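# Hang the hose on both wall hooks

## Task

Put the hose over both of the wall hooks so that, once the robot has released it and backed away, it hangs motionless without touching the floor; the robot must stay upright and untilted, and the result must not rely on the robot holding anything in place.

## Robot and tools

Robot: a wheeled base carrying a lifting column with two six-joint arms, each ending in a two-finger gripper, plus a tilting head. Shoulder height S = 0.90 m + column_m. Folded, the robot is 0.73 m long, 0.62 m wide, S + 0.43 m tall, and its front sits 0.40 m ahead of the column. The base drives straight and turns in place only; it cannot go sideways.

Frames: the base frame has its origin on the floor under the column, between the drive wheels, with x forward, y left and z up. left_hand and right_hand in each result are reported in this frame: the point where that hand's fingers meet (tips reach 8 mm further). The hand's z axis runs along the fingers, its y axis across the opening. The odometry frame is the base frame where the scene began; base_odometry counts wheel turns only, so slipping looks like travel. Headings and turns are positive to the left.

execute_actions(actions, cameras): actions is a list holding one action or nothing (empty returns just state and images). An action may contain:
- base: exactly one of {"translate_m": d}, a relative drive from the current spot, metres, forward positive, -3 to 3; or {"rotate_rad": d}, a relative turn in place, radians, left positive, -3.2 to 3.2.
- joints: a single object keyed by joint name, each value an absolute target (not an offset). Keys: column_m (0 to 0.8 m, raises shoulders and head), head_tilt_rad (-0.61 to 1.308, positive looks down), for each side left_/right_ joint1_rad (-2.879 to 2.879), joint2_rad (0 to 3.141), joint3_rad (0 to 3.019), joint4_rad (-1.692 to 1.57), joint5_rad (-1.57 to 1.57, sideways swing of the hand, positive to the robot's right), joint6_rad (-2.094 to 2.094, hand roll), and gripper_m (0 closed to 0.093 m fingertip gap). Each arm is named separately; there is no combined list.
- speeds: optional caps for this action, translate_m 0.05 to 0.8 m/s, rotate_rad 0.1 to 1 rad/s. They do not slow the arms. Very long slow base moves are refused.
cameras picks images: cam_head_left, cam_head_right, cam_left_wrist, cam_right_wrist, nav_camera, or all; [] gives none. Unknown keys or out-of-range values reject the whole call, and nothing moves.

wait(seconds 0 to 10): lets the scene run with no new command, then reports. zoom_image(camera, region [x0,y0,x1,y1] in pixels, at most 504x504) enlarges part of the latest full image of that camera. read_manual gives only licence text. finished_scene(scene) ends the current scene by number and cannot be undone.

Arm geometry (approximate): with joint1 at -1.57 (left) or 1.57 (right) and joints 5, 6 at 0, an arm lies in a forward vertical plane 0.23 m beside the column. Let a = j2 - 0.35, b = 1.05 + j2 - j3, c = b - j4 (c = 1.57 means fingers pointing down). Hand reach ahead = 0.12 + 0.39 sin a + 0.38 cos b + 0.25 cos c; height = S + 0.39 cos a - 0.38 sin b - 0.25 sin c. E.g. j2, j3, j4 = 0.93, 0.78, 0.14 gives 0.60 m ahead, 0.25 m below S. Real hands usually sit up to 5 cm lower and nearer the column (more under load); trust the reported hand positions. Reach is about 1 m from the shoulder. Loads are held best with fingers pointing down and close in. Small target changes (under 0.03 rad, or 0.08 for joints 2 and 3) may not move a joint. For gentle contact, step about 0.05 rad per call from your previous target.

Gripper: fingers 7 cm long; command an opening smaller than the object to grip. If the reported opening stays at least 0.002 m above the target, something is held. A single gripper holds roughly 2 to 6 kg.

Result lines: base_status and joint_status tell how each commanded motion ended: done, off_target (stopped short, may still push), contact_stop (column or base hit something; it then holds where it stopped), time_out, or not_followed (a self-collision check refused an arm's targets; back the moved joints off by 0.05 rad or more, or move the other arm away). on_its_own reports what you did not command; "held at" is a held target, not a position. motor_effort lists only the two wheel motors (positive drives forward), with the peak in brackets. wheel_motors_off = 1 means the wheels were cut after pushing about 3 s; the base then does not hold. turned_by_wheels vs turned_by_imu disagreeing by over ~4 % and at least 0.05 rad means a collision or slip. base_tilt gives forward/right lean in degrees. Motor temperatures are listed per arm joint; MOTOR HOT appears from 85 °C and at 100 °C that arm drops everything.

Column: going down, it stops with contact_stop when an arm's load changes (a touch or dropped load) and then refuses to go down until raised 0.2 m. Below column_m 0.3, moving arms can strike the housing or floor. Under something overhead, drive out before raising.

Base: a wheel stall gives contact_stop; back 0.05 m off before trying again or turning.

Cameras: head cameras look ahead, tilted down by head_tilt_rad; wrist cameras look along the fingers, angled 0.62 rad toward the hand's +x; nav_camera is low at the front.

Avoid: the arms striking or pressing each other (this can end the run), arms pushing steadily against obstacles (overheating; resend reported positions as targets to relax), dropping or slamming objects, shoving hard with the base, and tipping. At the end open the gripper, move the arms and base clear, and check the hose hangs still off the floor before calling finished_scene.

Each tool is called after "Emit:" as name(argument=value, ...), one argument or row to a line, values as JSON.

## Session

Emit:
execute_actions(
  actions=[],
)

Scene clock: 0.00 s.
Motor temperatures (°C, as the motors report them): left_arm=[22 24 22 24 26 26] | right_arm=[24 27 26 24 25 26]
base_odometry: x=+0.000 y=+0.000 heading=+0.000 (m, m, rad; odometry frame)
turned_by_wheels: +0.000 (rad since the last result)
turned_by_imu: +0.000 (rad since the last result)
base_tilt: forward=+0.2 right=+0.6 (deg)
base_status: not commanded
joint_positions: column_m=+0.556 head_tilt_rad=+0.874 left_joint1_rad=-1.570 left_joint2_rad=+0.890 left_joint3_rad=+0.419 left_joint4_rad=-0.909 left_joint5_rad=+0.021 left_joint6_rad=-0.004 left_gripper_m=+0.095 right_joint1_rad=+1.548 right_joint2_rad=+0.895 right_joint3_rad=+0.384 right_joint4_rad=-0.940 right_joint5_rad=+0.047 right_joint6_rad=-0.081 right_gripper_m=+0.095
joint_status: not commanded
wheel_motors_off: 0
motor_effort: left_wheel=+2 right_wheel=+4 (%)
left_hand: x=+0.1578 y=+0.2211 z=+1.2453 quat_wxyz=(+0.415, +0.007, -0.910, +0.009) (m; base frame)
right_hand: x=+0.1328 y=-0.2381 z=+1.2578 quat_wxyz=(+0.448, +0.037, -0.893, +0.009) (m; base frame)
pictures: cam_head_left, cam_head_right, cam_left_wrist, cam_right_wrist, nav_camera
Images, in order (width x height): cam_head_left 672x504, cam_head_right 672x504, cam_left_wrist 504x504, cam_right_wrist 504x504, nav_camera 672x504.

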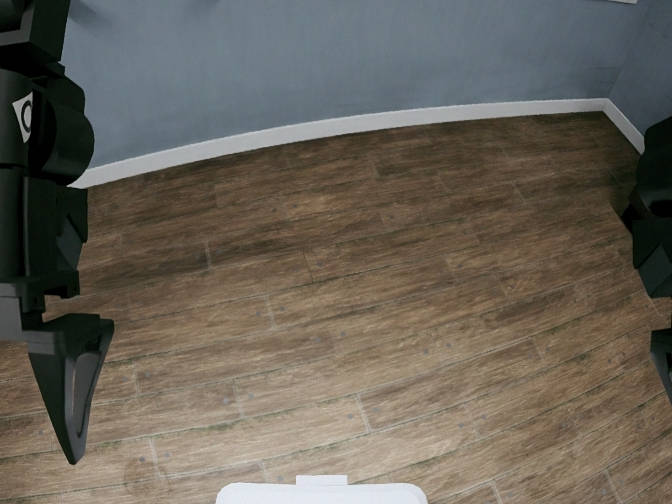

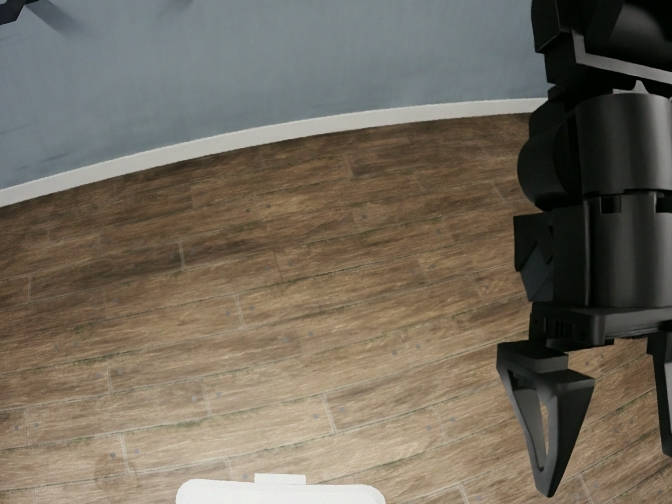

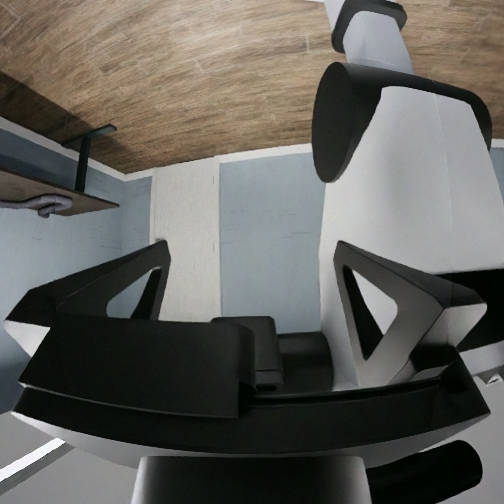

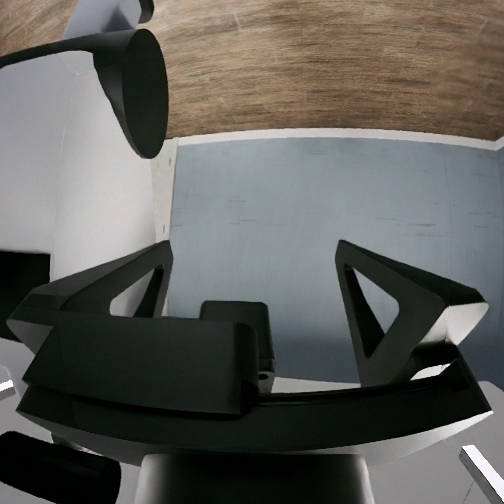

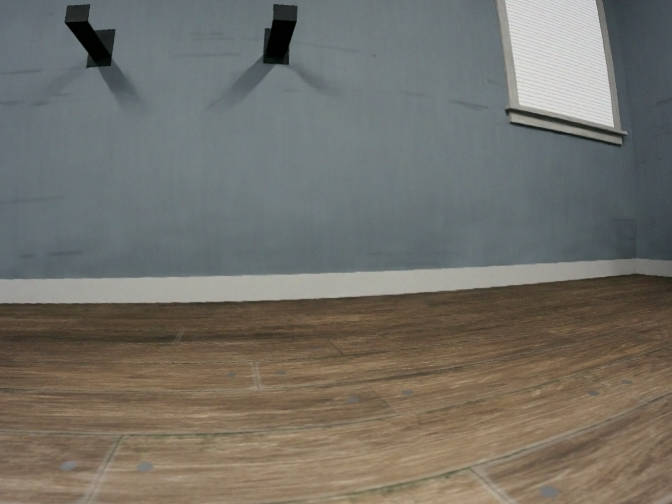

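Hooks are ahead and to the left; the table is back-left.

Emit:
execute_actions(
  actions=[
    {"base":{"rotate_rad":0.35},"joints":{"head_tilt_rad":0.4}},
  ],
  cameras=["cam_head_left","nav_camera"],
)

Emit:
execute_actions(
  actions=[
    {"base":{"rotate_rad":1.57}},
  ],
  cameras=["cam_head_left","nav_camera"],
)

Scene clock: 2.27 s.
Motor temperatures (°C, as the motors report them): left_arm=[22 24 22 24 26 26] | right_arm=[24 27 26 24 25 26]
base_odometry: x=+0.000 y=+0.000 heading=+0.349 (m, m, rad; odometry frame)
turned_by_wheels: +0.349 (rad since the last result)
turned_by_imu: +0.344 (rad since the last result)
base_tilt: forward=+0.2 right=+0.6 (deg)
base_status: done
joint_positions: column_m=+0.556 head_tilt_rad=+0.419 left_joint1_rad=-1.570 left_joint2_rad=+0.890 left_joint3_rad=+0.419 left_joint4_rad=-0.909 left_joint5_rad=+0.021 left_joint6_rad=-0.004 left_gripper_m=+0.095 right_joint1_rad=+1.548 right_joint2_rad=+0.895 right_joint3_rad=+0.384 right_joint4_rad=-0.940 right_joint5_rad=+0.047 right_joint6_rad=-0.081 right_gripper_m=+0.095
joint_status: all done
wheel_motors_off: 0
motor_effort: left_wheel=-3(34) right_wheel=+0(29) (%)
left_hand: x=+0.1578 y=+0.2211 z=+1.2453 quat_wxyz=(+0.415, +0.007, -0.910, +0.009) (m; base frame)
right_hand: x=+0.1328 y=-0.2381 z=+1.2578 quat_wxyz=(+0.448, +0.037, -0.893, +0.009) (m; base frame)
pictures: cam_head_left, nav_camera
Images, in order (width x height): cam_head_left 672x504, nav_camera 672x504.

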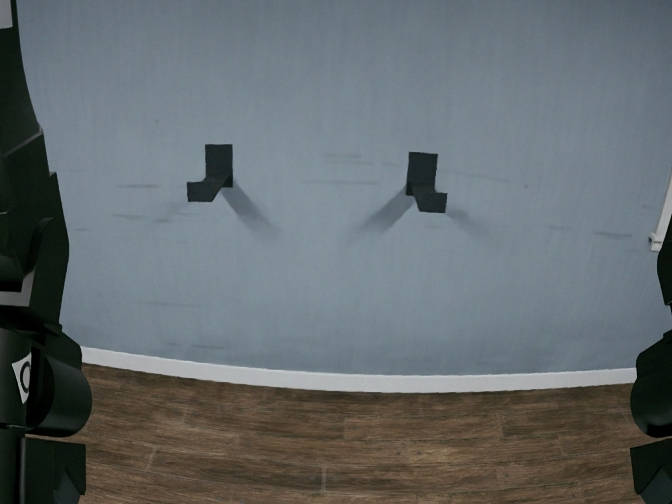

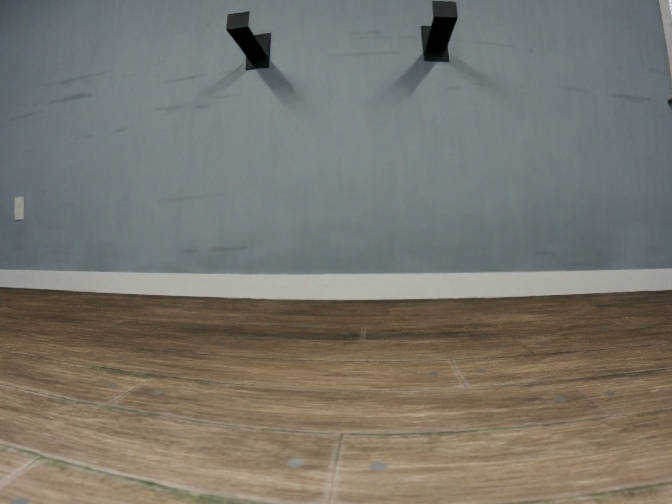

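Scene clock: 5.13 s.
Motor temperatures (°C, as the motors report them): left_arm=[22 24 22 24 26 26] | right_arm=[24 27 26 24 25 26]
base_odometry: x=+0.000 y=+0.000 heading=+1.919 (m, m, rad; odometry frame)
turned_by_wheels: +1.570 (rad since the last result)
turned_by_imu: +1.561 (rad since the last result)
base_tilt: forward=+0.3 right=+0.6 (deg)
base_status: done
joint_positions: column_m=+0.556 head_tilt_rad=+0.419 left_joint1_rad=-1.570 left_joint2_rad=+0.890 left_joint3_rad=+0.419 left_joint4_rad=-0.909 left_joint5_rad=+0.021 left_joint6_rad=-0.004 left_gripper_m=+0.095 right_joint1_rad=+1.548 right_joint2_rad=+0.895 right_joint3_rad=+0.384 right_joint4_rad=-0.940 right_joint5_rad=+0.047 right_joint6_rad=-0.081 right_gripper_m=+0.095
joint_status: not commanded
wheel_motors_off: 0
motor_effort: left_wheel=+0(33) right_wheel=-1(23) (%)
left_hand: x=+0.1578 y=+0.2211 z=+1.2453 quat_wxyz=(+0.415, +0.007, -0.910, +0.009) (m; base frame)
right_hand: x=+0.1328 y=-0.2381 z=+1.2578 quat_wxyz=(+0.448, +0.037, -0.893, +0.009) (m; base frame)
pictures: cam_head_left, nav_camera
Images, in order (width x height): cam_head_left 672x504, nav_camera 672x504.

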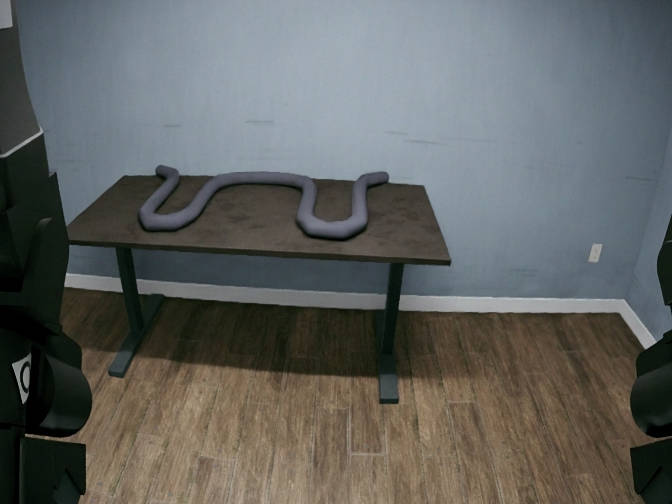

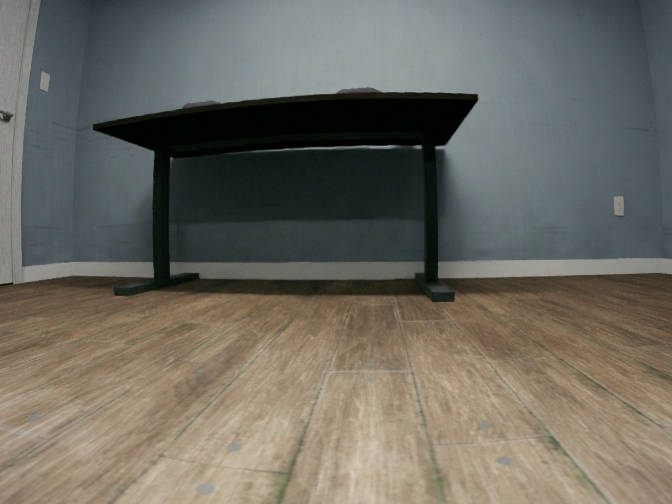

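Emit:
execute_actions(
  actions=[
    {"base":{"rotate_rad":0.3}},
  ],
  cameras=[],
)

Emit:
execute_actions(
  actions=[
    {"base":{"translate_m":0.88},"joints":{"head_tilt_rad":0.6}},
  ],
  cameras=[],
)

Emit:
execute_actions(
  actions=[
    {"base":{"rotate_rad":-0.29}},
  ],
  cameras=["cam_head_left","nav_camera"],
)

Scene clock: 7.93 s.
Motor temperatures (°C, as the motors report them): left_arm=[22 24 22 24 26 26] | right_arm=[24 27 26 24 25 26]
base_odometry: x=+0.000 y=+0.000 heading=+2.218 (m, m, rad; odometry frame)
turned_by_wheels: +0.299 (rad since the last result)
turned_by_imu: +0.298 (rad since the last result)
base_tilt: forward=+0.3 right=+0.6 (deg)
base_status: done
joint_positions: column_m=+0.556 head_tilt_rad=+0.419 left_joint1_rad=-1.570 left_joint2_rad=+0.890 left_joint3_rad=+0.419 left_joint4_rad=-0.909 left_joint5_rad=+0.021 left_joint6_rad=-0.004 left_gripper_m=+0.095 right_joint1_rad=+1.548 right_joint2_rad=+0.895 right_joint3_rad=+0.384 right_joint4_rad=-0.940 right_joint5_rad=+0.047 right_joint6_rad=-0.081 right_gripper_m=+0.095
joint_status: not commanded
wheel_motors_off: 0
motor_effort: left_wheel=-1(26) right_wheel=+2(23) (%)
left_hand: x=+0.1578 y=+0.2211 z=+1.2453 quat_wxyz=(+0.415, +0.007, -0.910, +0.009) (m; base frame)
right_hand: x=+0.1328 y=-0.2381 z=+1.2578 quat_wxyz=(+0.448, +0.037, -0.893, +0.009) (m; base frame)
pictures: none
No camera images: the call's "cameras" was empty. Leave "cameras" out to get every camera's image.

Scene clock: 11.17 s.
Motor temperatures (°C, as the motors report them): left_arm=[22 24 22 24 26 26] | right_arm=[24 27 26 24 25 26]
base_odometry: x=-0.531 y=+0.702 heading=+2.218 (m, m, rad; odometry frame)
turned_by_wheels: +0.000 (rad since the last result)
turned_by_imu: -0.002 (rad since the last result)
base_tilt: forward=+0.3 right=+0.6 (deg)
base_status: done
joint_positions: column_m=+0.556 head_tilt_rad=+0.604 left_joint1_rad=-1.570 left_joint2_rad=+0.890 left_joint3_rad=+0.421 left_joint4_rad=-0.909 left_joint5_rad=+0.021 left_joint6_rad=-0.004 left_gripper_m=+0.095 right_joint1_rad=+1.548 right_joint2_rad=+0.895 right_joint3_rad=+0.385 right_joint4_rad=-0.940 right_joint5_rad=+0.047 right_joint6_rad=-0.081 right_gripper_m=+0.095
joint_status: all done
wheel_motors_off: 0
motor_effort: left_wheel=+0(40) right_wheel=+1(39) (%)
left_hand: x=+0.1584 y=+0.2211 z=+1.2451 quat_wxyz=(+0.414, +0.007, -0.910, +0.009) (m; base frame)
right_hand: x=+0.1337 y=-0.2381 z=+1.2575 quat_wxyz=(+0.447, +0.037, -0.894, +0.009) (m; base frame)
pictures: none
No camera images: the call's "cameras" was empty. Leave "cameras" out to get every camera's image.

Scene clock: 12.57 s.
Motor temperatures (°C, as the motors report them): left_arm=[22 24 22 24 26 26] | right_arm=[24 27 26 24 25 26]
base_odometry: x=-0.531 y=+0.702 heading=+1.929 (m, m, rad; odometry frame)
turned_by_wheels: -0.289 (rad since the last result)
turned_by_imu: -0.286 (rad since the last result)
base_tilt: forward=+0.2 right=+0.6 (deg)
base_status: done
joint_positions: column_m=+0.556 head_tilt_rad=+0.604 left_joint1_rad=-1.570 left_joint2_rad=+0.890 left_joint3_rad=+0.421 left_joint4_rad=-0.909 left_joint5_rad=+0.021 left_joint6_rad=-0.004 left_gripper_m=+0.095 right_joint1_rad=+1.548 right_joint2_rad=+0.895 right_joint3_rad=+0.385 right_joint4_rad=-0.940 right_joint5_rad=+0.047 right_joint6_rad=-0.081 right_gripper_m=+0.095
joint_status: not commanded
wheel_motors_off: 0
motor_effort: left_wheel=+0(32) right_wheel=-1(34) (%)
left_hand: x=+0.1584 y=+0.2211 z=+1.2451 quat_wxyz=(+0.414, +0.007, -0.910, +0.009) (m; base frame)
right_hand: x=+0.1337 y=-0.2381 z=+1.2575 quat_wxyz=(+0.447, +0.037, -0.894, +0.009) (m; base frame)
pictures: cam_head_left, nav_camera
Images, in order (width x height): cam_head_left 672x504, nav_camera 672x504.

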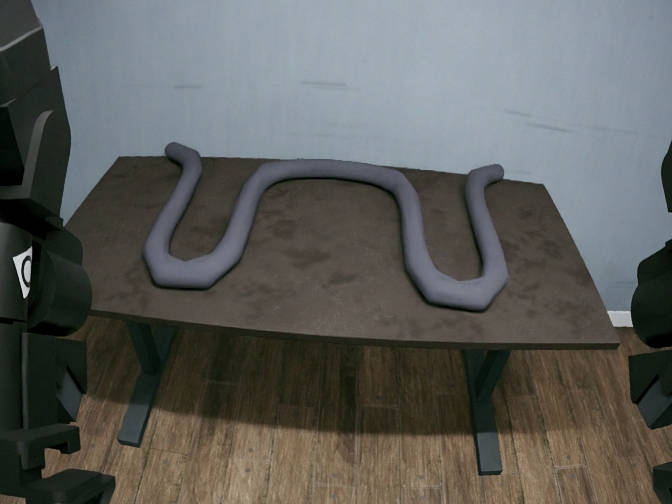

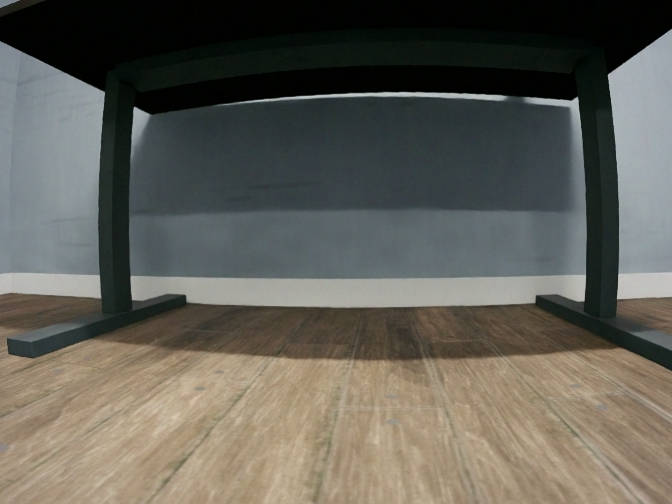

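Emit:
execute_actions(
  actions=[
    {"base":{"rotate_rad":-0.05}},
  ],
  cameras=[],
)

Emit:
execute_actions(
  actions=[
    {"base":{"translate_m":0.57},"joints":{"head_tilt_rad":0.9,"left_joint1_rad":-1.47,"left_joint2_rad":1.25,"left_joint3_rad":1.36,"left_joint4_rad":-0.63,"left_joint5_rad":0,"left_joint6_rad":0,"right_joint1_rad":1.5,"right_joint2_rad":1.25,"right_joint3_rad":1.36,"right_joint4_rad":-0.63,"right_joint5_rad":0,"right_joint6_rad":0}},
  ],
  cameras=[],
)

Emit:
execute_actions(
  actions=[
    {"joints":{"column_m":0.27}},
  ],
  cameras=["cam_head_left","cam_left_wrist","cam_right_wrist"],
)

Scene clock: 15.33 s.
Motor temperatures (°C, as the motors report them): left_arm=[22 24 22 24 26 26] | right_arm=[24 27 26 24 25 26]
base_odometry: x=-0.531 y=+0.702 heading=+1.880 (m, m, rad; odometry frame)
turned_by_wheels: -0.049 (rad since the last result)
turned_by_imu: -0.049 (rad since the last result)
base_tilt: forward=+0.3 right=+0.6 (deg)
base_status: done
joint_positions: column_m=+0.556 head_tilt_rad=+0.604 left_joint1_rad=-1.570 left_joint2_rad=+0.890 left_joint3_rad=+0.420 left_joint4_rad=-0.909 left_joint5_rad=+0.021 left_joint6_rad=-0.004 left_gripper_m=+0.095 right_joint1_rad=+1.548 right_joint2_rad=+0.895 right_joint3_rad=+0.385 right_joint4_rad=-0.940 right_joint5_rad=+0.047 right_joint6_rad=-0.081 right_gripper_m=+0.095
joint_status: not commanded
wheel_motors_off: 0
motor_effort: left_wheel=+0(25) right_wheel=-3(29) (%)
left_hand: x=+0.1582 y=+0.2211 z=+1.2452 quat_wxyz=(+0.414, +0.007, -0.910, +0.009) (m; base frame)
right_hand: x=+0.1337 y=-0.2381 z=+1.2575 quat_wxyz=(+0.447, +0.037, -0.894, +0.009) (m; base frame)
pictures: none
No camera images: the call's "cameras" was empty. Leave "cameras" out to get every camera's image.

Scene clock: 18.20 s.
Motor temperatures (°C, as the motors report them): left_arm=[22 25 22 24 26 26] | right_arm=[24 27 26 24 25 26]
base_odometry: x=-0.704 y=+1.245 heading=+1.880 (m, m, rad; odometry frame)
turned_by_wheels: +0.000 (rad since the last result)
turned_by_imu: -0.001 (rad since the last result)
base_tilt: forward=+0.2 right=+0.6 (deg)
base_status: done
joint_positions: column_m=+0.556 head_tilt_rad=+0.901 left_joint1_rad=-1.465 left_joint2_rad=+1.252 left_joint3_rad=+1.348 left_joint4_rad=-0.637 left_joint5_rad=+0.002 left_joint6_rad=-0.003 left_gripper_m=+0.095 right_joint1_rad=+1.510 right_joint2_rad=+1.245 right_joint3_rad=+1.338 right_joint4_rad=-0.631 right_joint5_rad=+0.002 right_joint6_rad=-0.013 right_gripper_m=+0.095
joint_status: all done
wheel_motors_off: 0
motor_effort: left_wheel=+0(46) right_wheel=-2(34) (%)
left_hand: x=+0.6428 y=+0.2834 z=+1.1420 quat_wxyz=(+0.008, +0.029, -0.999, -0.045) (m; base frame)
right_hand: x=+0.6422 y=-0.2599 z=+1.1418 quat_wxyz=(+0.007, -0.009, -1.000, +0.027) (m; base frame)
pictures: none
No camera images: the call's "cameras" was empty. Leave "cameras" out to get every camera's image.

Scene clock: 22.47 s.
Motor temperatures (°C, as the motors report them): left_arm=[22 25 23 24 26 26] | right_arm=[24 27 27 24 25 26]
base_odometry: x=-0.704 y=+1.245 heading=+1.880 (m, m, rad; odometry frame)
turned_by_wheels: +0.000 (rad since the last result)
turned_by_imu: +0.000 (rad since the last result)
base_tilt: forward=+0.3 right=+0.6 (deg)
base_status: not commanded
joint_positions: column_m=+0.270 head_tilt_rad=+0.901 left_joint1_rad=-1.465 left_joint2_rad=+1.252 left_joint3_rad=+1.348 left_joint4_rad=-0.637 left_joint5_rad=+0.002 left_joint6_rad=-0.003 left_gripper_m=+0.095 right_joint1_rad=+1.510 right_joint2_rad=+1.245 right_joint3_rad=+1.338 right_joint4_rad=-0.631 right_joint5_rad=+0.002 right_joint6_rad=-0.013 right_gripper_m=+0.095
joint_status: all done
wheel_motors_off: 0
motor_effort: left_wheel=+0(0) right_wheel=+1(2) (%)
left_hand: x=+0.6428 y=+0.2834 z=+0.8558 quat_wxyz=(+0.008, +0.029, -0.999, -0.045) (m; base frame)
right_hand: x=+0.6422 y=-0.2599 z=+0.8556 quat_wxyz=(+0.007, -0.009, -1.000, +0.027) (m; base frame)
pictures: cam_head_left, cam_left_wrist, cam_right_wrist
Images, in order (width x height): cam_head_left 672x504, cam_left_wrist 504x504, cam_right_wrist 504x504.

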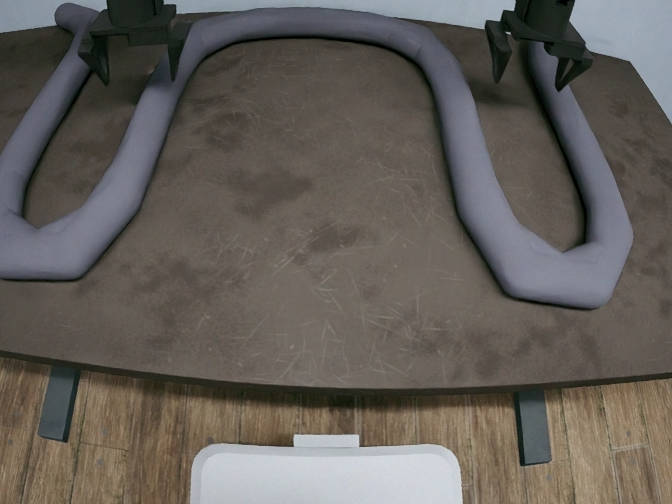

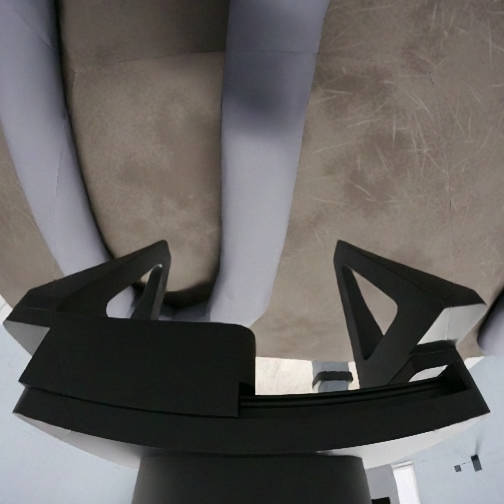

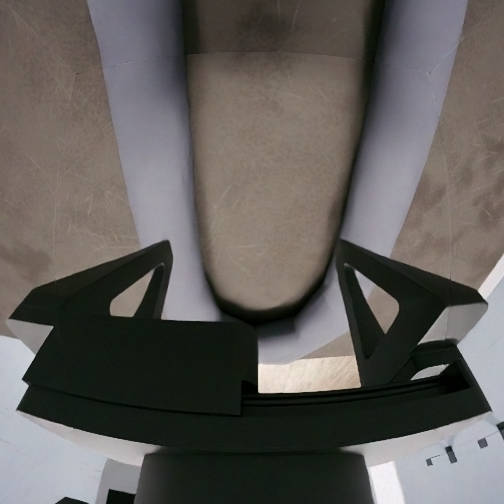

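Emit:
execute_actions(
  actions=[
    {"base":{"translate_m":-0.1},"speeds":{"translate_m":0.2},"joints":{"right_joint1_rad":1.58,"left_joint1_rad":-1.45,"column_m":0.2}},
  ],
  cameras=["cam_head_left","cam_left_wrist","cam_right_wrist"],
)

Scene clock: 24.90 s.
Motor temperatures (°C, as the motors report them): left_arm=[22 25 23 24 26 26] | right_arm=[24 28 27 24 25 26]
base_odometry: x=-0.674 y=+1.150 heading=+1.880 (m, m, rad; odometry frame)
turned_by_wheels: +0.000 (rad since the last result)
turned_by_imu: +0.001 (rad since the last result)
base_tilt: forward=+0.2 right=+0.6 (deg)
base_status: done
joint_positions: column_m=+0.200 head_tilt_rad=+0.902 left_joint1_rad=-1.455 left_joint2_rad=+1.252 left_joint3_rad=+1.349 left_joint4_rad=-0.637 left_joint5_rad=+0.002 left_joint6_rad=-0.003 left_gripper_m=+0.095 right_joint1_rad=+1.580 right_joint2_rad=+1.232 right_joint3_rad=+1.339 right_joint4_rad=-0.644 right_joint5_rad=-0.011 right_joint6_rad=-0.013 right_gripper_m=+0.095
joint_status: all done
wheel_motors_off: 0
motor_effort: left_wheel=+1(35) right_wheel=-1(29) (%)
left_hand: x=+0.6430 y=+0.2885 z=+0.7864 quat_wxyz=(+0.008, +0.031, -0.998, -0.049) (m; base frame)
right_hand: x=+0.6434 y=-0.2185 z=+0.7911 quat_wxyz=(+0.007, +0.009, -1.000, -0.009) (m; base frame)
pictures: cam_head_left, cam_left_wrist, cam_right_wrist
Images, in order (width x height): cam_head_left 672x504, cam_left_wrist 504x504, cam_right_wrist 504x504.

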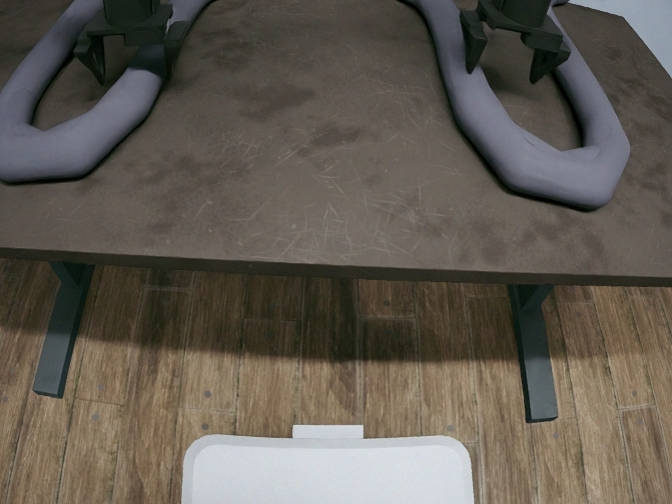

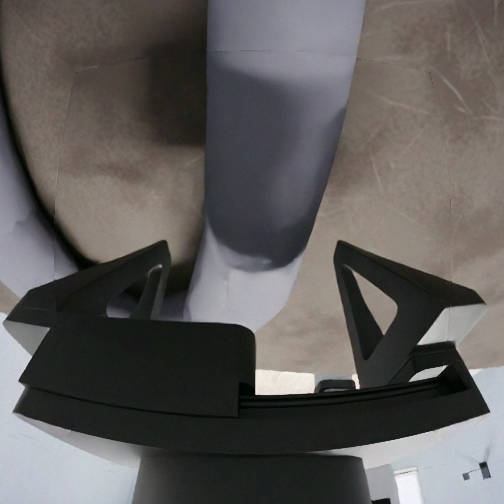

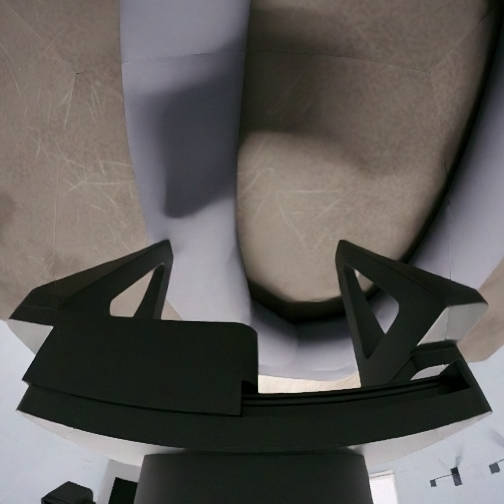

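Right finger is on the hose. Raise, shift right hand further left.

Emit:
execute_actions(
  actions=[
    {"joints":{"column_m":0.26}},
  ],
  cameras=[],
)

Emit:
execute_actions(
  actions=[
    {"joints":{"right_joint1_rad":1.66,"right_joint2_rad":1.25,"right_joint4_rad":-0.63}},
  ],
  cameras=["cam_right_wrist"],
)

Emit:
execute_actions(
  actions=[
    {"joints":{"column_m":0.15}},
  ],
  cameras=["cam_left_wrist","cam_right_wrist"],
)

Scene clock: 27.20 s.
Motor temperatures (°C, as the motors report them): left_arm=[22 26 23 24 26 26] | right_arm=[24 28 27 24 25 26]
base_odometry: x=-0.674 y=+1.150 heading=+1.880 (m, m, rad; odometry frame)
turned_by_wheels: +0.000 (rad since the last result)
turned_by_imu: +0.000 (rad since the last result)
base_tilt: forward=+0.3 right=+0.6 (deg)
base_status: not commanded
joint_positions: column_m=+0.260 head_tilt_rad=+0.902 left_joint1_rad=-1.455 left_joint2_rad=+1.252 left_joint3_rad=+1.349 left_joint4_rad=-0.637 left_joint5_rad=+0.002 left_joint6_rad=-0.003 left_gripper_m=+0.095 right_joint1_rad=+1.580 right_joint2_rad=+1.242 right_joint3_rad=+1.339 right_joint4_rad=-0.638 right_joint5_rad=-0.002 right_joint6_rad=-0.013 right_gripper_m=+0.095
joint_status: all done
wheel_motors_off: 0
motor_effort: left_wheel=+1(1) right_wheel=+0(0) (%)
left_hand: x=+0.6430 y=+0.2885 z=+0.8462 quat_wxyz=(+0.008, +0.031, -0.998, -0.049) (m; base frame)
right_hand: x=+0.6420 y=-0.2199 z=+0.8462 quat_wxyz=(+0.009, +0.009, -1.000, -0.005) (m; base frame)
pictures: none
No camera images: the call's "cameras" was empty. Leave "cameras" out to get every camera's image.

Scene clock: 27.93 s.
Motor temperatures (°C, as the motors report them): left_arm=[22 26 23 24 26 26] | right_arm=[24 28 27 24 25 26]
base_odometry: x=-0.674 y=+1.150 heading=+1.880 (m, m, rad; odometry frame)
turned_by_wheels: +0.000 (rad since the last result)
turned_by_imu: +0.000 (rad since the last result)
base_tilt: forward=+0.3 right=+0.6 (deg)
base_status: not commanded
joint_positions: column_m=+0.260 head_tilt_rad=+0.902 left_joint1_rad=-1.455 left_joint2_rad=+1.252 left_joint3_rad=+1.349 left_joint4_rad=-0.637 left_joint5_rad=+0.002 left_joint6_rad=-0.003 left_gripper_m=+0.095 right_joint1_rad=+1.662 right_joint2_rad=+1.242 right_joint3_rad=+1.339 right_joint4_rad=-0.638 right_joint5_rad=+0.000 right_joint6_rad=-0.013 right_gripper_m=+0.095
joint_status: all done
wheel_motors_off: 0
motor_effort: left_wheel=+1(1) right_wheel=+0(1) (%)
left_hand: x=+0.6430 y=+0.2887 z=+0.8463 quat_wxyz=(+0.008, +0.031, -0.998, -0.049) (m; base frame)
right_hand: x=+0.6409 y=-0.1749 z=+0.8481 quat_wxyz=(+0.008, +0.030, -0.999, -0.039) (m; base frame)
pictures: cam_right_wrist
Images, in order (width x height): cam_right_wrist 504x504.

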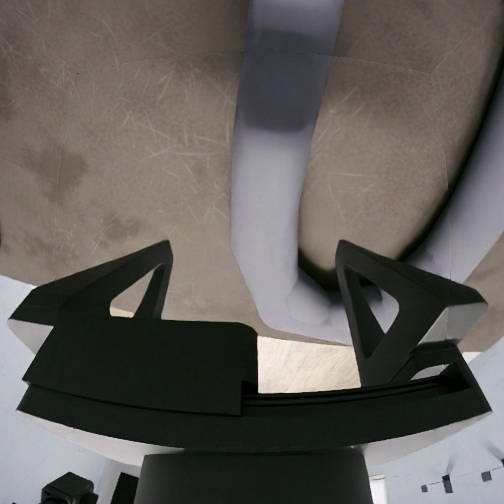

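Scene clock: 29.93 s.
Motor temperatures (°C, as the motors report them): left_arm=[22 26 23 24 26 26] | right_arm=[24 28 27 24 25 26]
base_odometry: x=-0.674 y=+1.150 heading=+1.880 (m, m, rad; odometry frame)
turned_by_wheels: +0.000 (rad since the last result)
turned_by_imu: +0.000 (rad since the last result)
base_tilt: forward=+0.3 right=+0.6 (deg)
base_status: not commanded
joint_positions: column_m=+0.150 head_tilt_rad=+0.902 left_joint1_rad=-1.453 left_joint2_rad=+1.230 left_joint3_rad=+1.349 left_joint4_rad=-0.638 left_joint5_rad=+0.004 left_joint6_rad=-0.003 left_gripper_m=+0.095 right_joint1_rad=+1.662 right_joint2_rad=+1.241 right_joint3_rad=+1.339 right_joint4_rad=-0.637 right_joint5_rad=+0.000 right_joint6_rad=-0.013 right_gripper_m=+0.095
joint_status: all done
wheel_motors_off: 0
motor_effort: left_wheel=+1(2) right_wheel=+1(0) (%)
left_hand: x=+0.6496 y=+0.2887 z=+0.7477 quat_wxyz=(-0.002, +0.031, -0.998, -0.049) (m; base frame)
right_hand: x=+0.6412 y=-0.1749 z=+0.7385 quat_wxyz=(+0.008, +0.029, -0.999, -0.039) (m; base frame)
pictures: cam_left_wrist, cam_right_wrist
Images, in order (width x height): cam_left_wrist 504x504, cam_right_wrist 504x504.

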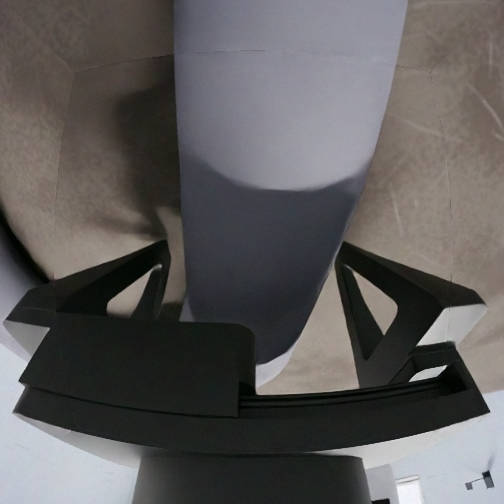

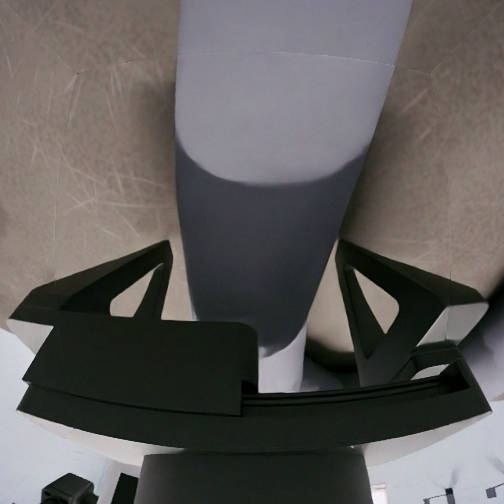

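Emit:
execute_actions(
  actions=[
    {"joints":{"left_gripper_m":0.02,"right_gripper_m":0.02}},
  ],
  cameras=[],
)

Emit:
execute_actions(
  actions=[
    {"joints":{"column_m":0.8,"head_tilt_rad":0.7}},
  ],
  cameras=[],
)

Emit:
execute_actions(
  actions=[
    {"base":{"translate_m":-0.9},"speeds":{"translate_m":0.3},"joints":{"left_joint6_rad":1.57,"right_joint6_rad":-1.57}},
  ],
  cameras=[],
)

Emit:
execute_actions(
  actions=[
    {"joints":{"left_joint1_rad":-1.15,"right_joint1_rad":1.17}},
  ],
  cameras=["cam_head_left"],
)

Scene clock: 31.70 s.
Motor temperatures (°C, as the motors report them): left_arm=[22 26 23 24 26 26] | right_arm=[24 28 27 24 25 26]
base_odometry: x=-0.674 y=+1.150 heading=+1.880 (m, m, rad; odometry frame)
turned_by_wheels: +0.000 (rad since the last result)
turned_by_imu: +0.000 (rad since the last result)
base_tilt: forward=+0.3 right=+0.5 (deg)
base_status: not commanded
joint_positions: column_m=+0.150 head_tilt_rad=+0.902 left_joint1_rad=-1.453 left_joint2_rad=+1.231 left_joint3_rad=+1.349 left_joint4_rad=-0.638 left_joint5_rad=+0.003 left_joint6_rad=-0.003 left_gripper_m=+0.061 right_joint1_rad=+1.662 right_joint2_rad=+1.241 right_joint3_rad=+1.339 right_joint4_rad=-0.637 right_joint5_rad=+0.000 right_joint6_rad=-0.011 right_gripper_m=+0.060
joint_status: left_gripper_m off_target (ended at +0.061, target +0.020); right_gripper_m off_target (ended at +0.060, target +0.020)
wheel_motors_off: 0
motor_effort: left_wheel=+0(1) right_wheel=+1(0) (%)
left_hand: x=+0.6494 y=+0.2888 z=+0.7475 quat_wxyz=(-0.002, +0.031, -0.998, -0.049) (m; base frame)
right_hand: x=+0.6412 y=-0.1749 z=+0.7385 quat_wxyz=(+0.008, +0.029, -0.999, -0.039) (m; base frame)
pictures: none
No camera images: the call's "cameras" was empty. Leave "cameras" out to get every camera's image.

Scene clock: 40.77 s.
Motor temperatures (°C, as the motors report them): left_arm=[22 26 23 24 26 26] | right_arm=[24 28 27 24 25 26]
base_odometry: x=-0.674 y=+1.150 heading=+1.880 (m, m, rad; odometry frame)
turned_by_wheels: +0.000 (rad since the last result)
turned_by_imu: +0.001 (rad since the last result)
base_tilt: forward=+0.3 right=+0.6 (deg)
base_status: not commanded
joint_positions: column_m=+0.800 head_tilt_rad=+0.716 left_joint1_rad=-1.453 left_joint2_rad=+1.263 left_joint3_rad=+1.349 left_joint4_rad=-0.638 left_joint5_rad=+0.003 left_joint6_rad=-0.003 left_gripper_m=+0.061 right_joint1_rad=+1.662 right_joint2_rad=+1.269 right_joint3_rad=+1.339 right_joint4_rad=-0.633 right_joint5_rad=+0.000 right_joint6_rad=-0.011 right_gripper_m=+0.060
joint_status: all done
wheel_motors_off: 0
motor_effort: left_wheel=+1(1) right_wheel=+0(0) (%)
left_hand: x=+0.6391 y=+0.2899 z=+1.3804 quat_wxyz=(+0.014, +0.031, -0.998, -0.049) (m; base frame)
right_hand: x=+0.6333 y=-0.1741 z=+1.3740 quat_wxyz=(+0.020, +0.029, -0.999, -0.039) (m; base frame)
pictures: none
No camera images: the call's "cameras" was empty. Leave "cameras" out to get every camera's image.

Scene clock: 45.30 s.
Motor temperatures (°C, as the motors report them): left_arm=[22 26 24 24 26 26] | right_arm=[24 29 28 24 25 26]
base_odometry: x=-0.400 y=+0.292 heading=+1.880 (m, m, rad; odometry frame)
turned_by_wheels: +0.000 (rad since the last result)
turned_by_imu: +0.002 (rad since the last result)
base_tilt: forward=+0.3 right=+0.6 (deg)
base_status: done
joint_positions: column_m=+0.800 head_tilt_rad=+0.716 left_joint1_rad=-1.453 left_joint2_rad=+1.279 left_joint3_rad=+1.333 left_joint4_rad=-0.635 left_joint5_rad=+0.003 left_joint6_rad=+1.556 left_gripper_m=+0.061 right_joint1_rad=+1.662 right_joint2_rad=+1.286 right_joint3_rad=+1.339 right_joint4_rad=-0.629 right_joint5_rad=+0.002 right_joint6_rad=-1.555 right_gripper_m=+0.059
joint_status: all done
wheel_motors_off: 0
motor_effort: left_wheel=+0(37) right_wheel=+1(25) (%)
left_hand: x=+0.6257 y=+0.2903 z=+1.3692 quat_wxyz=(+0.054, -0.678, -0.733, -0.015) (m; base frame)
right_hand: x=+0.6284 y=-0.1739 z=+1.3652 quat_wxyz=(-0.008, +0.718, -0.695, -0.046) (m; base frame)
pictures: none
No camera images: the call's "cameras" was empty. Leave "cameras" out to get every camera's image.

Scene clock: 46.53 s.
Motor temperatures (°C, as the motors report them): left_arm=[22 26 24 24 26 26] | right_arm=[24 29 28 24 25 26]
base_odometry: x=-0.400 y=+0.292 heading=+1.880 (m, m, rad; odometry frame)
turned_by_wheels: +0.000 (rad since the last result)
turned_by_imu: +0.000 (rad since the last result)
base_tilt: forward=+0.3 right=+0.5 (deg)
base_status: not commanded
joint_positions: column_m=+0.800 head_tilt_rad=+0.716 left_joint1_rad=-1.177 left_joint2_rad=+1.279 left_joint3_rad=+1.333 left_joint4_rad=-0.635 left_joint5_rad=+0.017 left_joint6_rad=+1.560 left_gripper_m=+0.059 right_joint1_rad=+1.181 right_joint2_rad=+1.287 right_joint3_rad=+1.339 right_joint4_rad=-0.631 right_joint5_rad=-0.018 right_joint6_rad=-1.557 right_gripper_m=+0.059
joint_status: all done
wheel_motors_off: 0
motor_effort: left_wheel=+0(0) right_wheel=-1(0) (%)
left_hand: x=+0.6066 y=+0.4388 z=+1.4024 quat_wxyz=(+0.131, -0.617, -0.770, -0.094) (m; base frame)
right_hand: x=+0.6081 y=-0.4385 z=+1.3987 quat_wxyz=(+0.128, +0.617, -0.771, +0.093) (m; base frame)
pictures: cam_head_left
Images, in order (width x height): cam_head_left 672x504.

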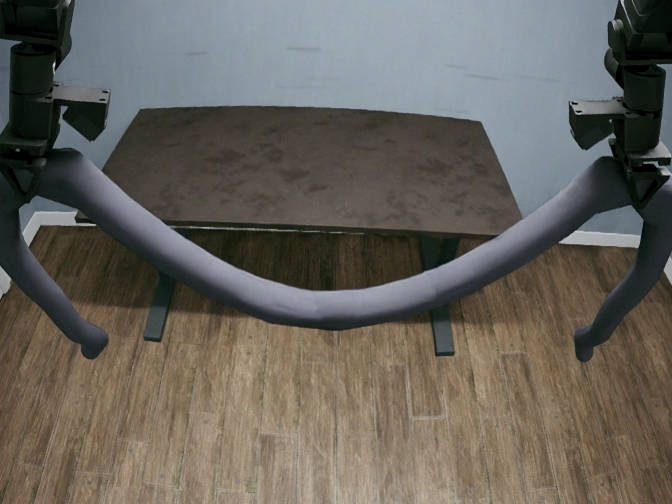

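Emit:
execute_actions(
  actions=[
    {"base":{"translate_m":-0.42},"speeds":{"translate_m":0.3}},
  ],
  cameras=[],
)

Emit:
execute_actions(
  actions=[
    {"base":{"rotate_rad":-1.56},"speeds":{"rotate_rad":0.5}},
  ],
  cameras=[],
)

Emit:
execute_actions(
  actions=[
    {"base":{"translate_m":1.1},"speeds":{"translate_m":0.35},"joints":{"head_tilt_rad":0.6}},
  ],
  cameras=["cam_head_left","nav_camera"],
)

Scene clock: 50.87 s.
Motor temperatures (°C, as the motors report them): left_arm=[22 27 24 24 26 26] | right_arm=[24 29 28 24 25 26]
base_odometry: x=-0.272 y=-0.108 heading=+1.880 (m, m, rad; odometry frame)
turned_by_wheels: +0.000 (rad since the last result)
turned_by_imu: +0.002 (rad since the last result)
base_tilt: forward=+0.3 right=+0.6 (deg)
base_status: done
joint_positions: column_m=+0.800 head_tilt_rad=+0.716 left_joint1_rad=-1.177 left_joint2_rad=+1.279 left_joint3_rad=+1.334 left_joint4_rad=-0.635 left_joint5_rad=+0.017 left_joint6_rad=+1.562 left_gripper_m=+0.059 right_joint1_rad=+1.182 right_joint2_rad=+1.287 right_joint3_rad=+1.339 right_joint4_rad=-0.632 right_joint5_rad=-0.021 right_joint6_rad=-1.561 right_gripper_m=+0.059
joint_status: not commanded
wheel_motors_off: 0
motor_effort: left_wheel=+0(29) right_wheel=-1(29) (%)
left_hand: x=+0.6070 y=+0.4388 z=+1.4025 quat_wxyz=(+0.130, -0.618, -0.770, -0.094) (m; base frame)
right_hand: x=+0.6080 y=-0.4373 z=+1.3983 quat_wxyz=(+0.128, +0.619, -0.769, +0.090) (m; base frame)
pictures: none
No camera images: the call's "cameras" was empty. Leave "cameras" out to get every camera's image.

Scene clock: 54.93 s.
Motor temperatures (°C, as the motors report them): left_arm=[22 27 24 24 26 26] | right_arm=[24 29 28 24 25 26]
base_odometry: x=-0.272 y=-0.108 heading=+0.320 (m, m, rad; odometry frame)
turned_by_wheels: -1.560 (rad since the last result)
turned_by_imu: -1.548 (rad since the last result)
base_tilt: forward=+0.3 right=+0.6 (deg)
base_status: done
joint_positions: column_m=+0.800 head_tilt_rad=+0.716 left_joint1_rad=-1.180 left_joint2_rad=+1.279 left_joint3_rad=+1.334 left_joint4_rad=-0.635 left_joint5_rad=+0.019 left_joint6_rad=+1.562 left_gripper_m=+0.058 right_joint1_rad=+1.185 right_joint2_rad=+1.287 right_joint3_rad=+1.339 right_joint4_rad=-0.632 right_joint5_rad=-0.019 right_joint6_rad=-1.561 right_gripper_m=+0.059
joint_status: not commanded
wheel_motors_off: 0
motor_effort: left_wheel=+0(44) right_wheel=+0(39) (%)
left_hand: x=+0.6074 y=+0.4370 z=+1.4019 quat_wxyz=(+0.129, -0.619, -0.769, -0.092) (m; base frame)
right_hand: x=+0.6082 y=-0.4363 z=+1.3980 quat_wxyz=(+0.128, +0.620, -0.769, +0.090) (m; base frame)
pictures: none
No camera images: the call's "cameras" was empty. Leave "cameras" out to get every camera's image.

Scene clock: 59.63 s.
Motor temperatures (°C, as the motors report them): left_arm=[22 27 24 24 26 26] | right_arm=[24 29 28 24 25 26]
base_odometry: x=+0.772 y=+0.238 heading=+0.320 (m, m, rad; odometry frame)
turned_by_wheels: +0.000 (rad since the last result)
turned_by_imu: -0.003 (rad since the last result)
base_tilt: forward=+0.3 right=+0.6 (deg)
base_status: done
joint_positions: column_m=+0.800 head_tilt_rad=+0.617 left_joint1_rad=-1.180 left_joint2_rad=+1.279 left_joint3_rad=+1.334 left_joint4_rad=-0.635 left_joint5_rad=+0.017 left_joint6_rad=+1.562 left_gripper_m=+0.058 right_joint1_rad=+1.185 right_joint2_rad=+1.287 right_joint3_rad=+1.339 right_joint4_rad=-0.631 right_joint5_rad=-0.020 right_joint6_rad=-1.561 right_gripper_m=+0.059
joint_status: all done
wheel_motors_off: 0
motor_effort: left_wheel=+0(49) right_wheel=+1(37) (%)
left_hand: x=+0.6074 y=+0.4372 z=+1.4020 quat_wxyz=(+0.130, -0.619, -0.769, -0.093) (m; base frame)
right_hand: x=+0.6084 y=-0.4361 z=+1.3979 quat_wxyz=(+0.127, +0.620, -0.769, +0.090) (m; base frame)
pictures: cam_head_left, nav_camera
Images, in order (width x height): cam_head_left 672x504, nav_camera 672x504.

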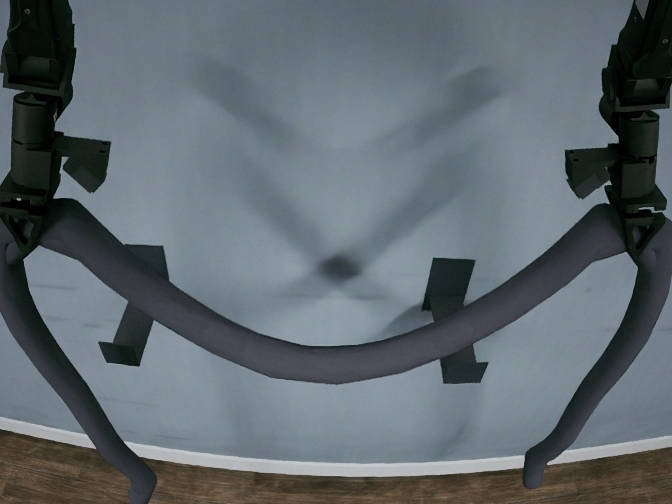

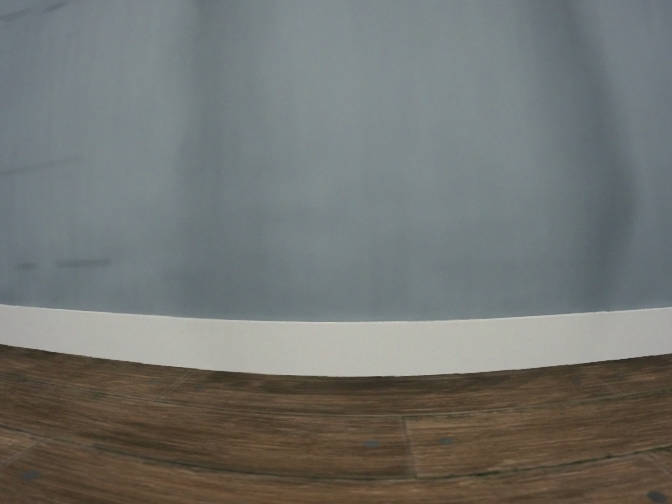

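Emit:
execute_actions(
  actions=[
    {"base":{"rotate_rad":0.04}},
  ],
  cameras=[],
)

Emit:
execute_actions(
  actions=[
    {"base":{"translate_m":0.19},"speeds":{"translate_m":0.15},"joints":{"head_tilt_rad":0.85}},
  ],
  cameras=["cam_head_left"],
)

Emit:
execute_actions(
  actions=[
    {"joints":{"column_m":0.62}},
  ],
  cameras=["cam_head_left"],
)

Scene clock: 61.77 s.
Motor temperatures (°C, as the motors report them): left_arm=[22 27 24 24 26 26] | right_arm=[24 29 28 24 25 26]
base_odometry: x=+0.772 y=+0.238 heading=+0.359 (m, m, rad; odometry frame)
turned_by_wheels: +0.039 (rad since the last result)
turned_by_imu: +0.039 (rad since the last result)
base_tilt: forward=+0.3 right=+0.6 (deg)
base_status: done
joint_positions: column_m=+0.800 head_tilt_rad=+0.617 left_joint1_rad=-1.174 left_joint2_rad=+1.279 left_joint3_rad=+1.334 left_joint4_rad=-0.635 left_joint5_rad=+0.016 left_joint6_rad=+1.562 left_gripper_m=+0.058 right_joint1_rad=+1.187 right_joint2_rad=+1.287 right_joint3_rad=+1.339 right_joint4_rad=-0.631 right_joint5_rad=-0.022 right_joint6_rad=-1.561 right_gripper_m=+0.059
joint_status: not commanded
wheel_motors_off: 0
motor_effort: left_wheel=+0(34) right_wheel=-2(28) (%)
left_hand: x=+0.6067 y=+0.4404 z=+1.4031 quat_wxyz=(+0.132, -0.617, -0.770, -0.095) (m; base frame)
right_hand: x=+0.6087 y=-0.4348 z=+1.3974 quat_wxyz=(+0.126, +0.621, -0.769, +0.089) (m; base frame)
pictures: none
No camera images: the call's "cameras" was empty. Leave "cameras" out to get every camera's image.

Scene clock: 64.17 s.
Motor temperatures (°C, as the motors report them): left_arm=[22 27 24 24 26 26] | right_arm=[24 29 28 24 25 26]
base_odometry: x=+0.950 y=+0.305 heading=+0.359 (m, m, rad; odometry frame)
turned_by_wheels: +0.001 (rad since the last result)
turned_by_imu: +0.000 (rad since the last result)
base_tilt: forward=+0.3 right=+0.5 (deg)
base_status: done
joint_positions: column_m=+0.800 head_tilt_rad=+0.852 left_joint1_rad=-1.174 left_joint2_rad=+1.279 left_joint3_rad=+1.334 left_joint4_rad=-0.635 left_joint5_rad=+0.017 left_joint6_rad=+1.562 left_gripper_m=+0.058 right_joint1_rad=+1.187 right_joint2_rad=+1.287 right_joint3_rad=+1.339 right_joint4_rad=-0.631 right_joint5_rad=-0.021 right_joint6_rad=-1.561 right_gripper_m=+0.059
joint_status: all done
wheel_motors_off: 0
motor_effort: left_wheel=+1(46) right_wheel=-1(29) (%)
left_hand: x=+0.6067 y=+0.4403 z=+1.4030 quat_wxyz=(+0.131, -0.617, -0.770, -0.094) (m; base frame)
right_hand: x=+0.6086 y=-0.4350 z=+1.3975 quat_wxyz=(+0.126, +0.620, -0.769, +0.090) (m; base frame)
pictures: cam_head_left
Images, in order (width x height): cam_head_left 672x504.

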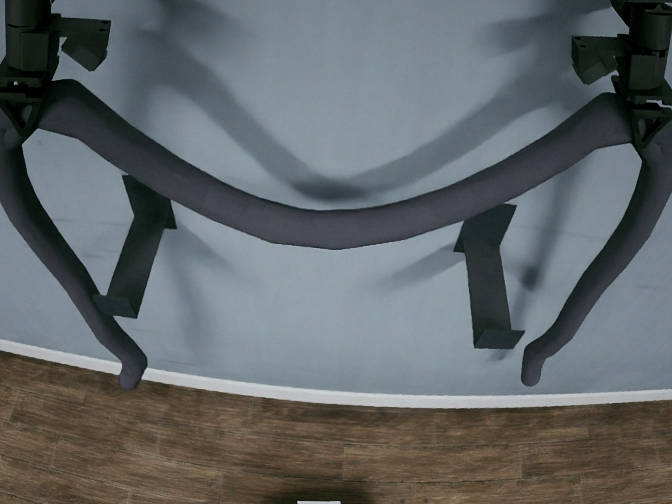

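Scene clock: 67.07 s.
Motor temperatures (°C, as the motors report them): left_arm=[22 27 24 24 26 26] | right_arm=[24 30 28 24 25 26]
base_odometry: x=+0.950 y=+0.305 heading=+0.359 (m, m, rad; odometry frame)
turned_by_wheels: +0.000 (rad since the last result)
turned_by_imu: +0.000 (rad since the last result)
base_tilt: forward=+0.3 right=+0.6 (deg)
base_status: not commanded
joint_positions: column_m=+0.620 head_tilt_rad=+0.852 left_joint1_rad=-1.174 left_joint2_rad=+1.279 left_joint3_rad=+1.334 left_joint4_rad=-0.635 left_joint5_rad=+0.017 left_joint6_rad=+1.562 left_gripper_m=+0.058 right_joint1_rad=+1.187 right_joint2_rad=+1.287 right_joint3_rad=+1.339 right_joint4_rad=-0.631 right_joint5_rad=-0.021 right_joint6_rad=-1.561 right_gripper_m=+0.059
joint_status: all done
wheel_motors_off: 0
motor_effort: left_wheel=+2(2) right_wheel=-2(1) (%)
left_hand: x=+0.6067 y=+0.4403 z=+1.2232 quat_wxyz=(+0.131, -0.617, -0.770, -0.094) (m; base frame)
right_hand: x=+0.6086 y=-0.4350 z=+1.2177 quat_wxyz=(+0.126, +0.620, -0.769, +0.090) (m; base frame)
pictures: cam_head_left
Images, in order (width x height): cam_head_left 672x504.

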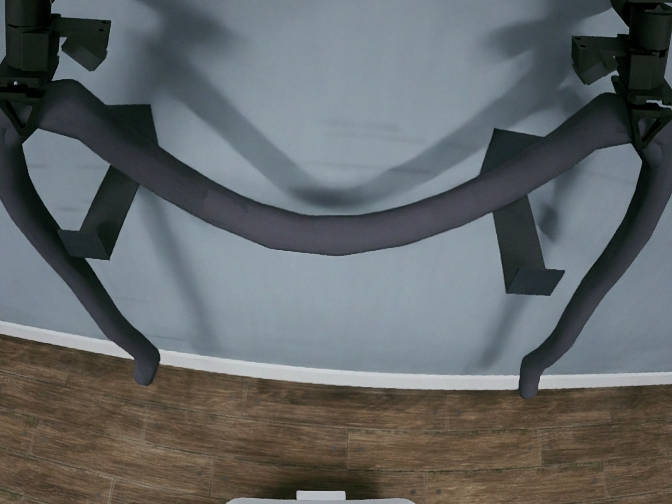

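Good. Continue lowering.

Emit:
execute_actions(
  actions=[
    {"joints":{"column_m":0.46}},
  ],
  cameras=["cam_head_left"],
)

Scene clock: 70.17 s.
Motor temperatures (°C, as the motors report them): left_arm=[22 27 24 24 26 26] | right_arm=[24 30 28 24 25 26]
base_odometry: x=+0.950 y=+0.305 heading=+0.359 (m, m, rad; odometry frame)
turned_by_wheels: +0.000 (rad since the last result)
turned_by_imu: +0.000 (rad since the last result)
base_tilt: forward=+0.3 right=+0.5 (deg)
base_status: not commanded
joint_positions: column_m=+0.460 head_tilt_rad=+0.852 left_joint1_rad=-1.174 left_joint2_rad=+1.279 left_joint3_rad=+1.334 left_joint4_rad=-0.635 left_joint5_rad=+0.017 left_joint6_rad=+1.562 left_gripper_m=+0.058 right_joint1_rad=+1.187 right_joint2_rad=+1.287 right_joint3_rad=+1.339 right_joint4_rad=-0.631 right_joint5_rad=-0.023 right_joint6_rad=-1.561 right_gripper_m=+0.059
joint_status: all done
wheel_motors_off: 0
motor_effort: left_wheel=+2(2) right_wheel=-3(3) (%)
left_hand: x=+0.6067 y=+0.4403 z=+1.0632 quat_wxyz=(+0.131, -0.617, -0.770, -0.094) (m; base frame)
right_hand: x=+0.6087 y=-0.4346 z=+1.0575 quat_wxyz=(+0.125, +0.621, -0.769, +0.089) (m; base frame)
pictures: cam_head_left
Images, in order (width x height): cam_head_left 672x504.

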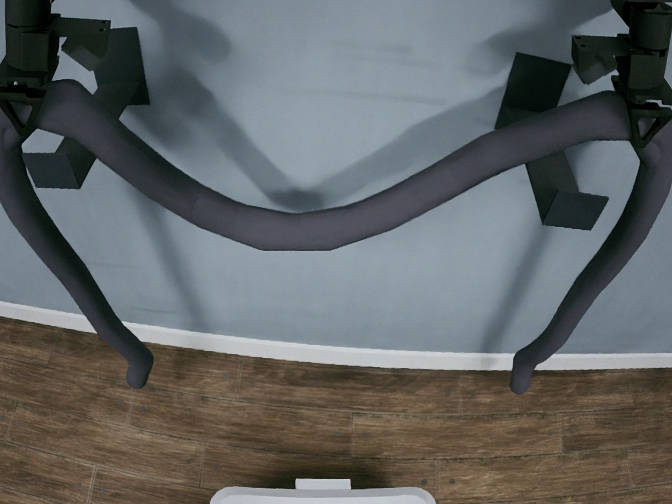

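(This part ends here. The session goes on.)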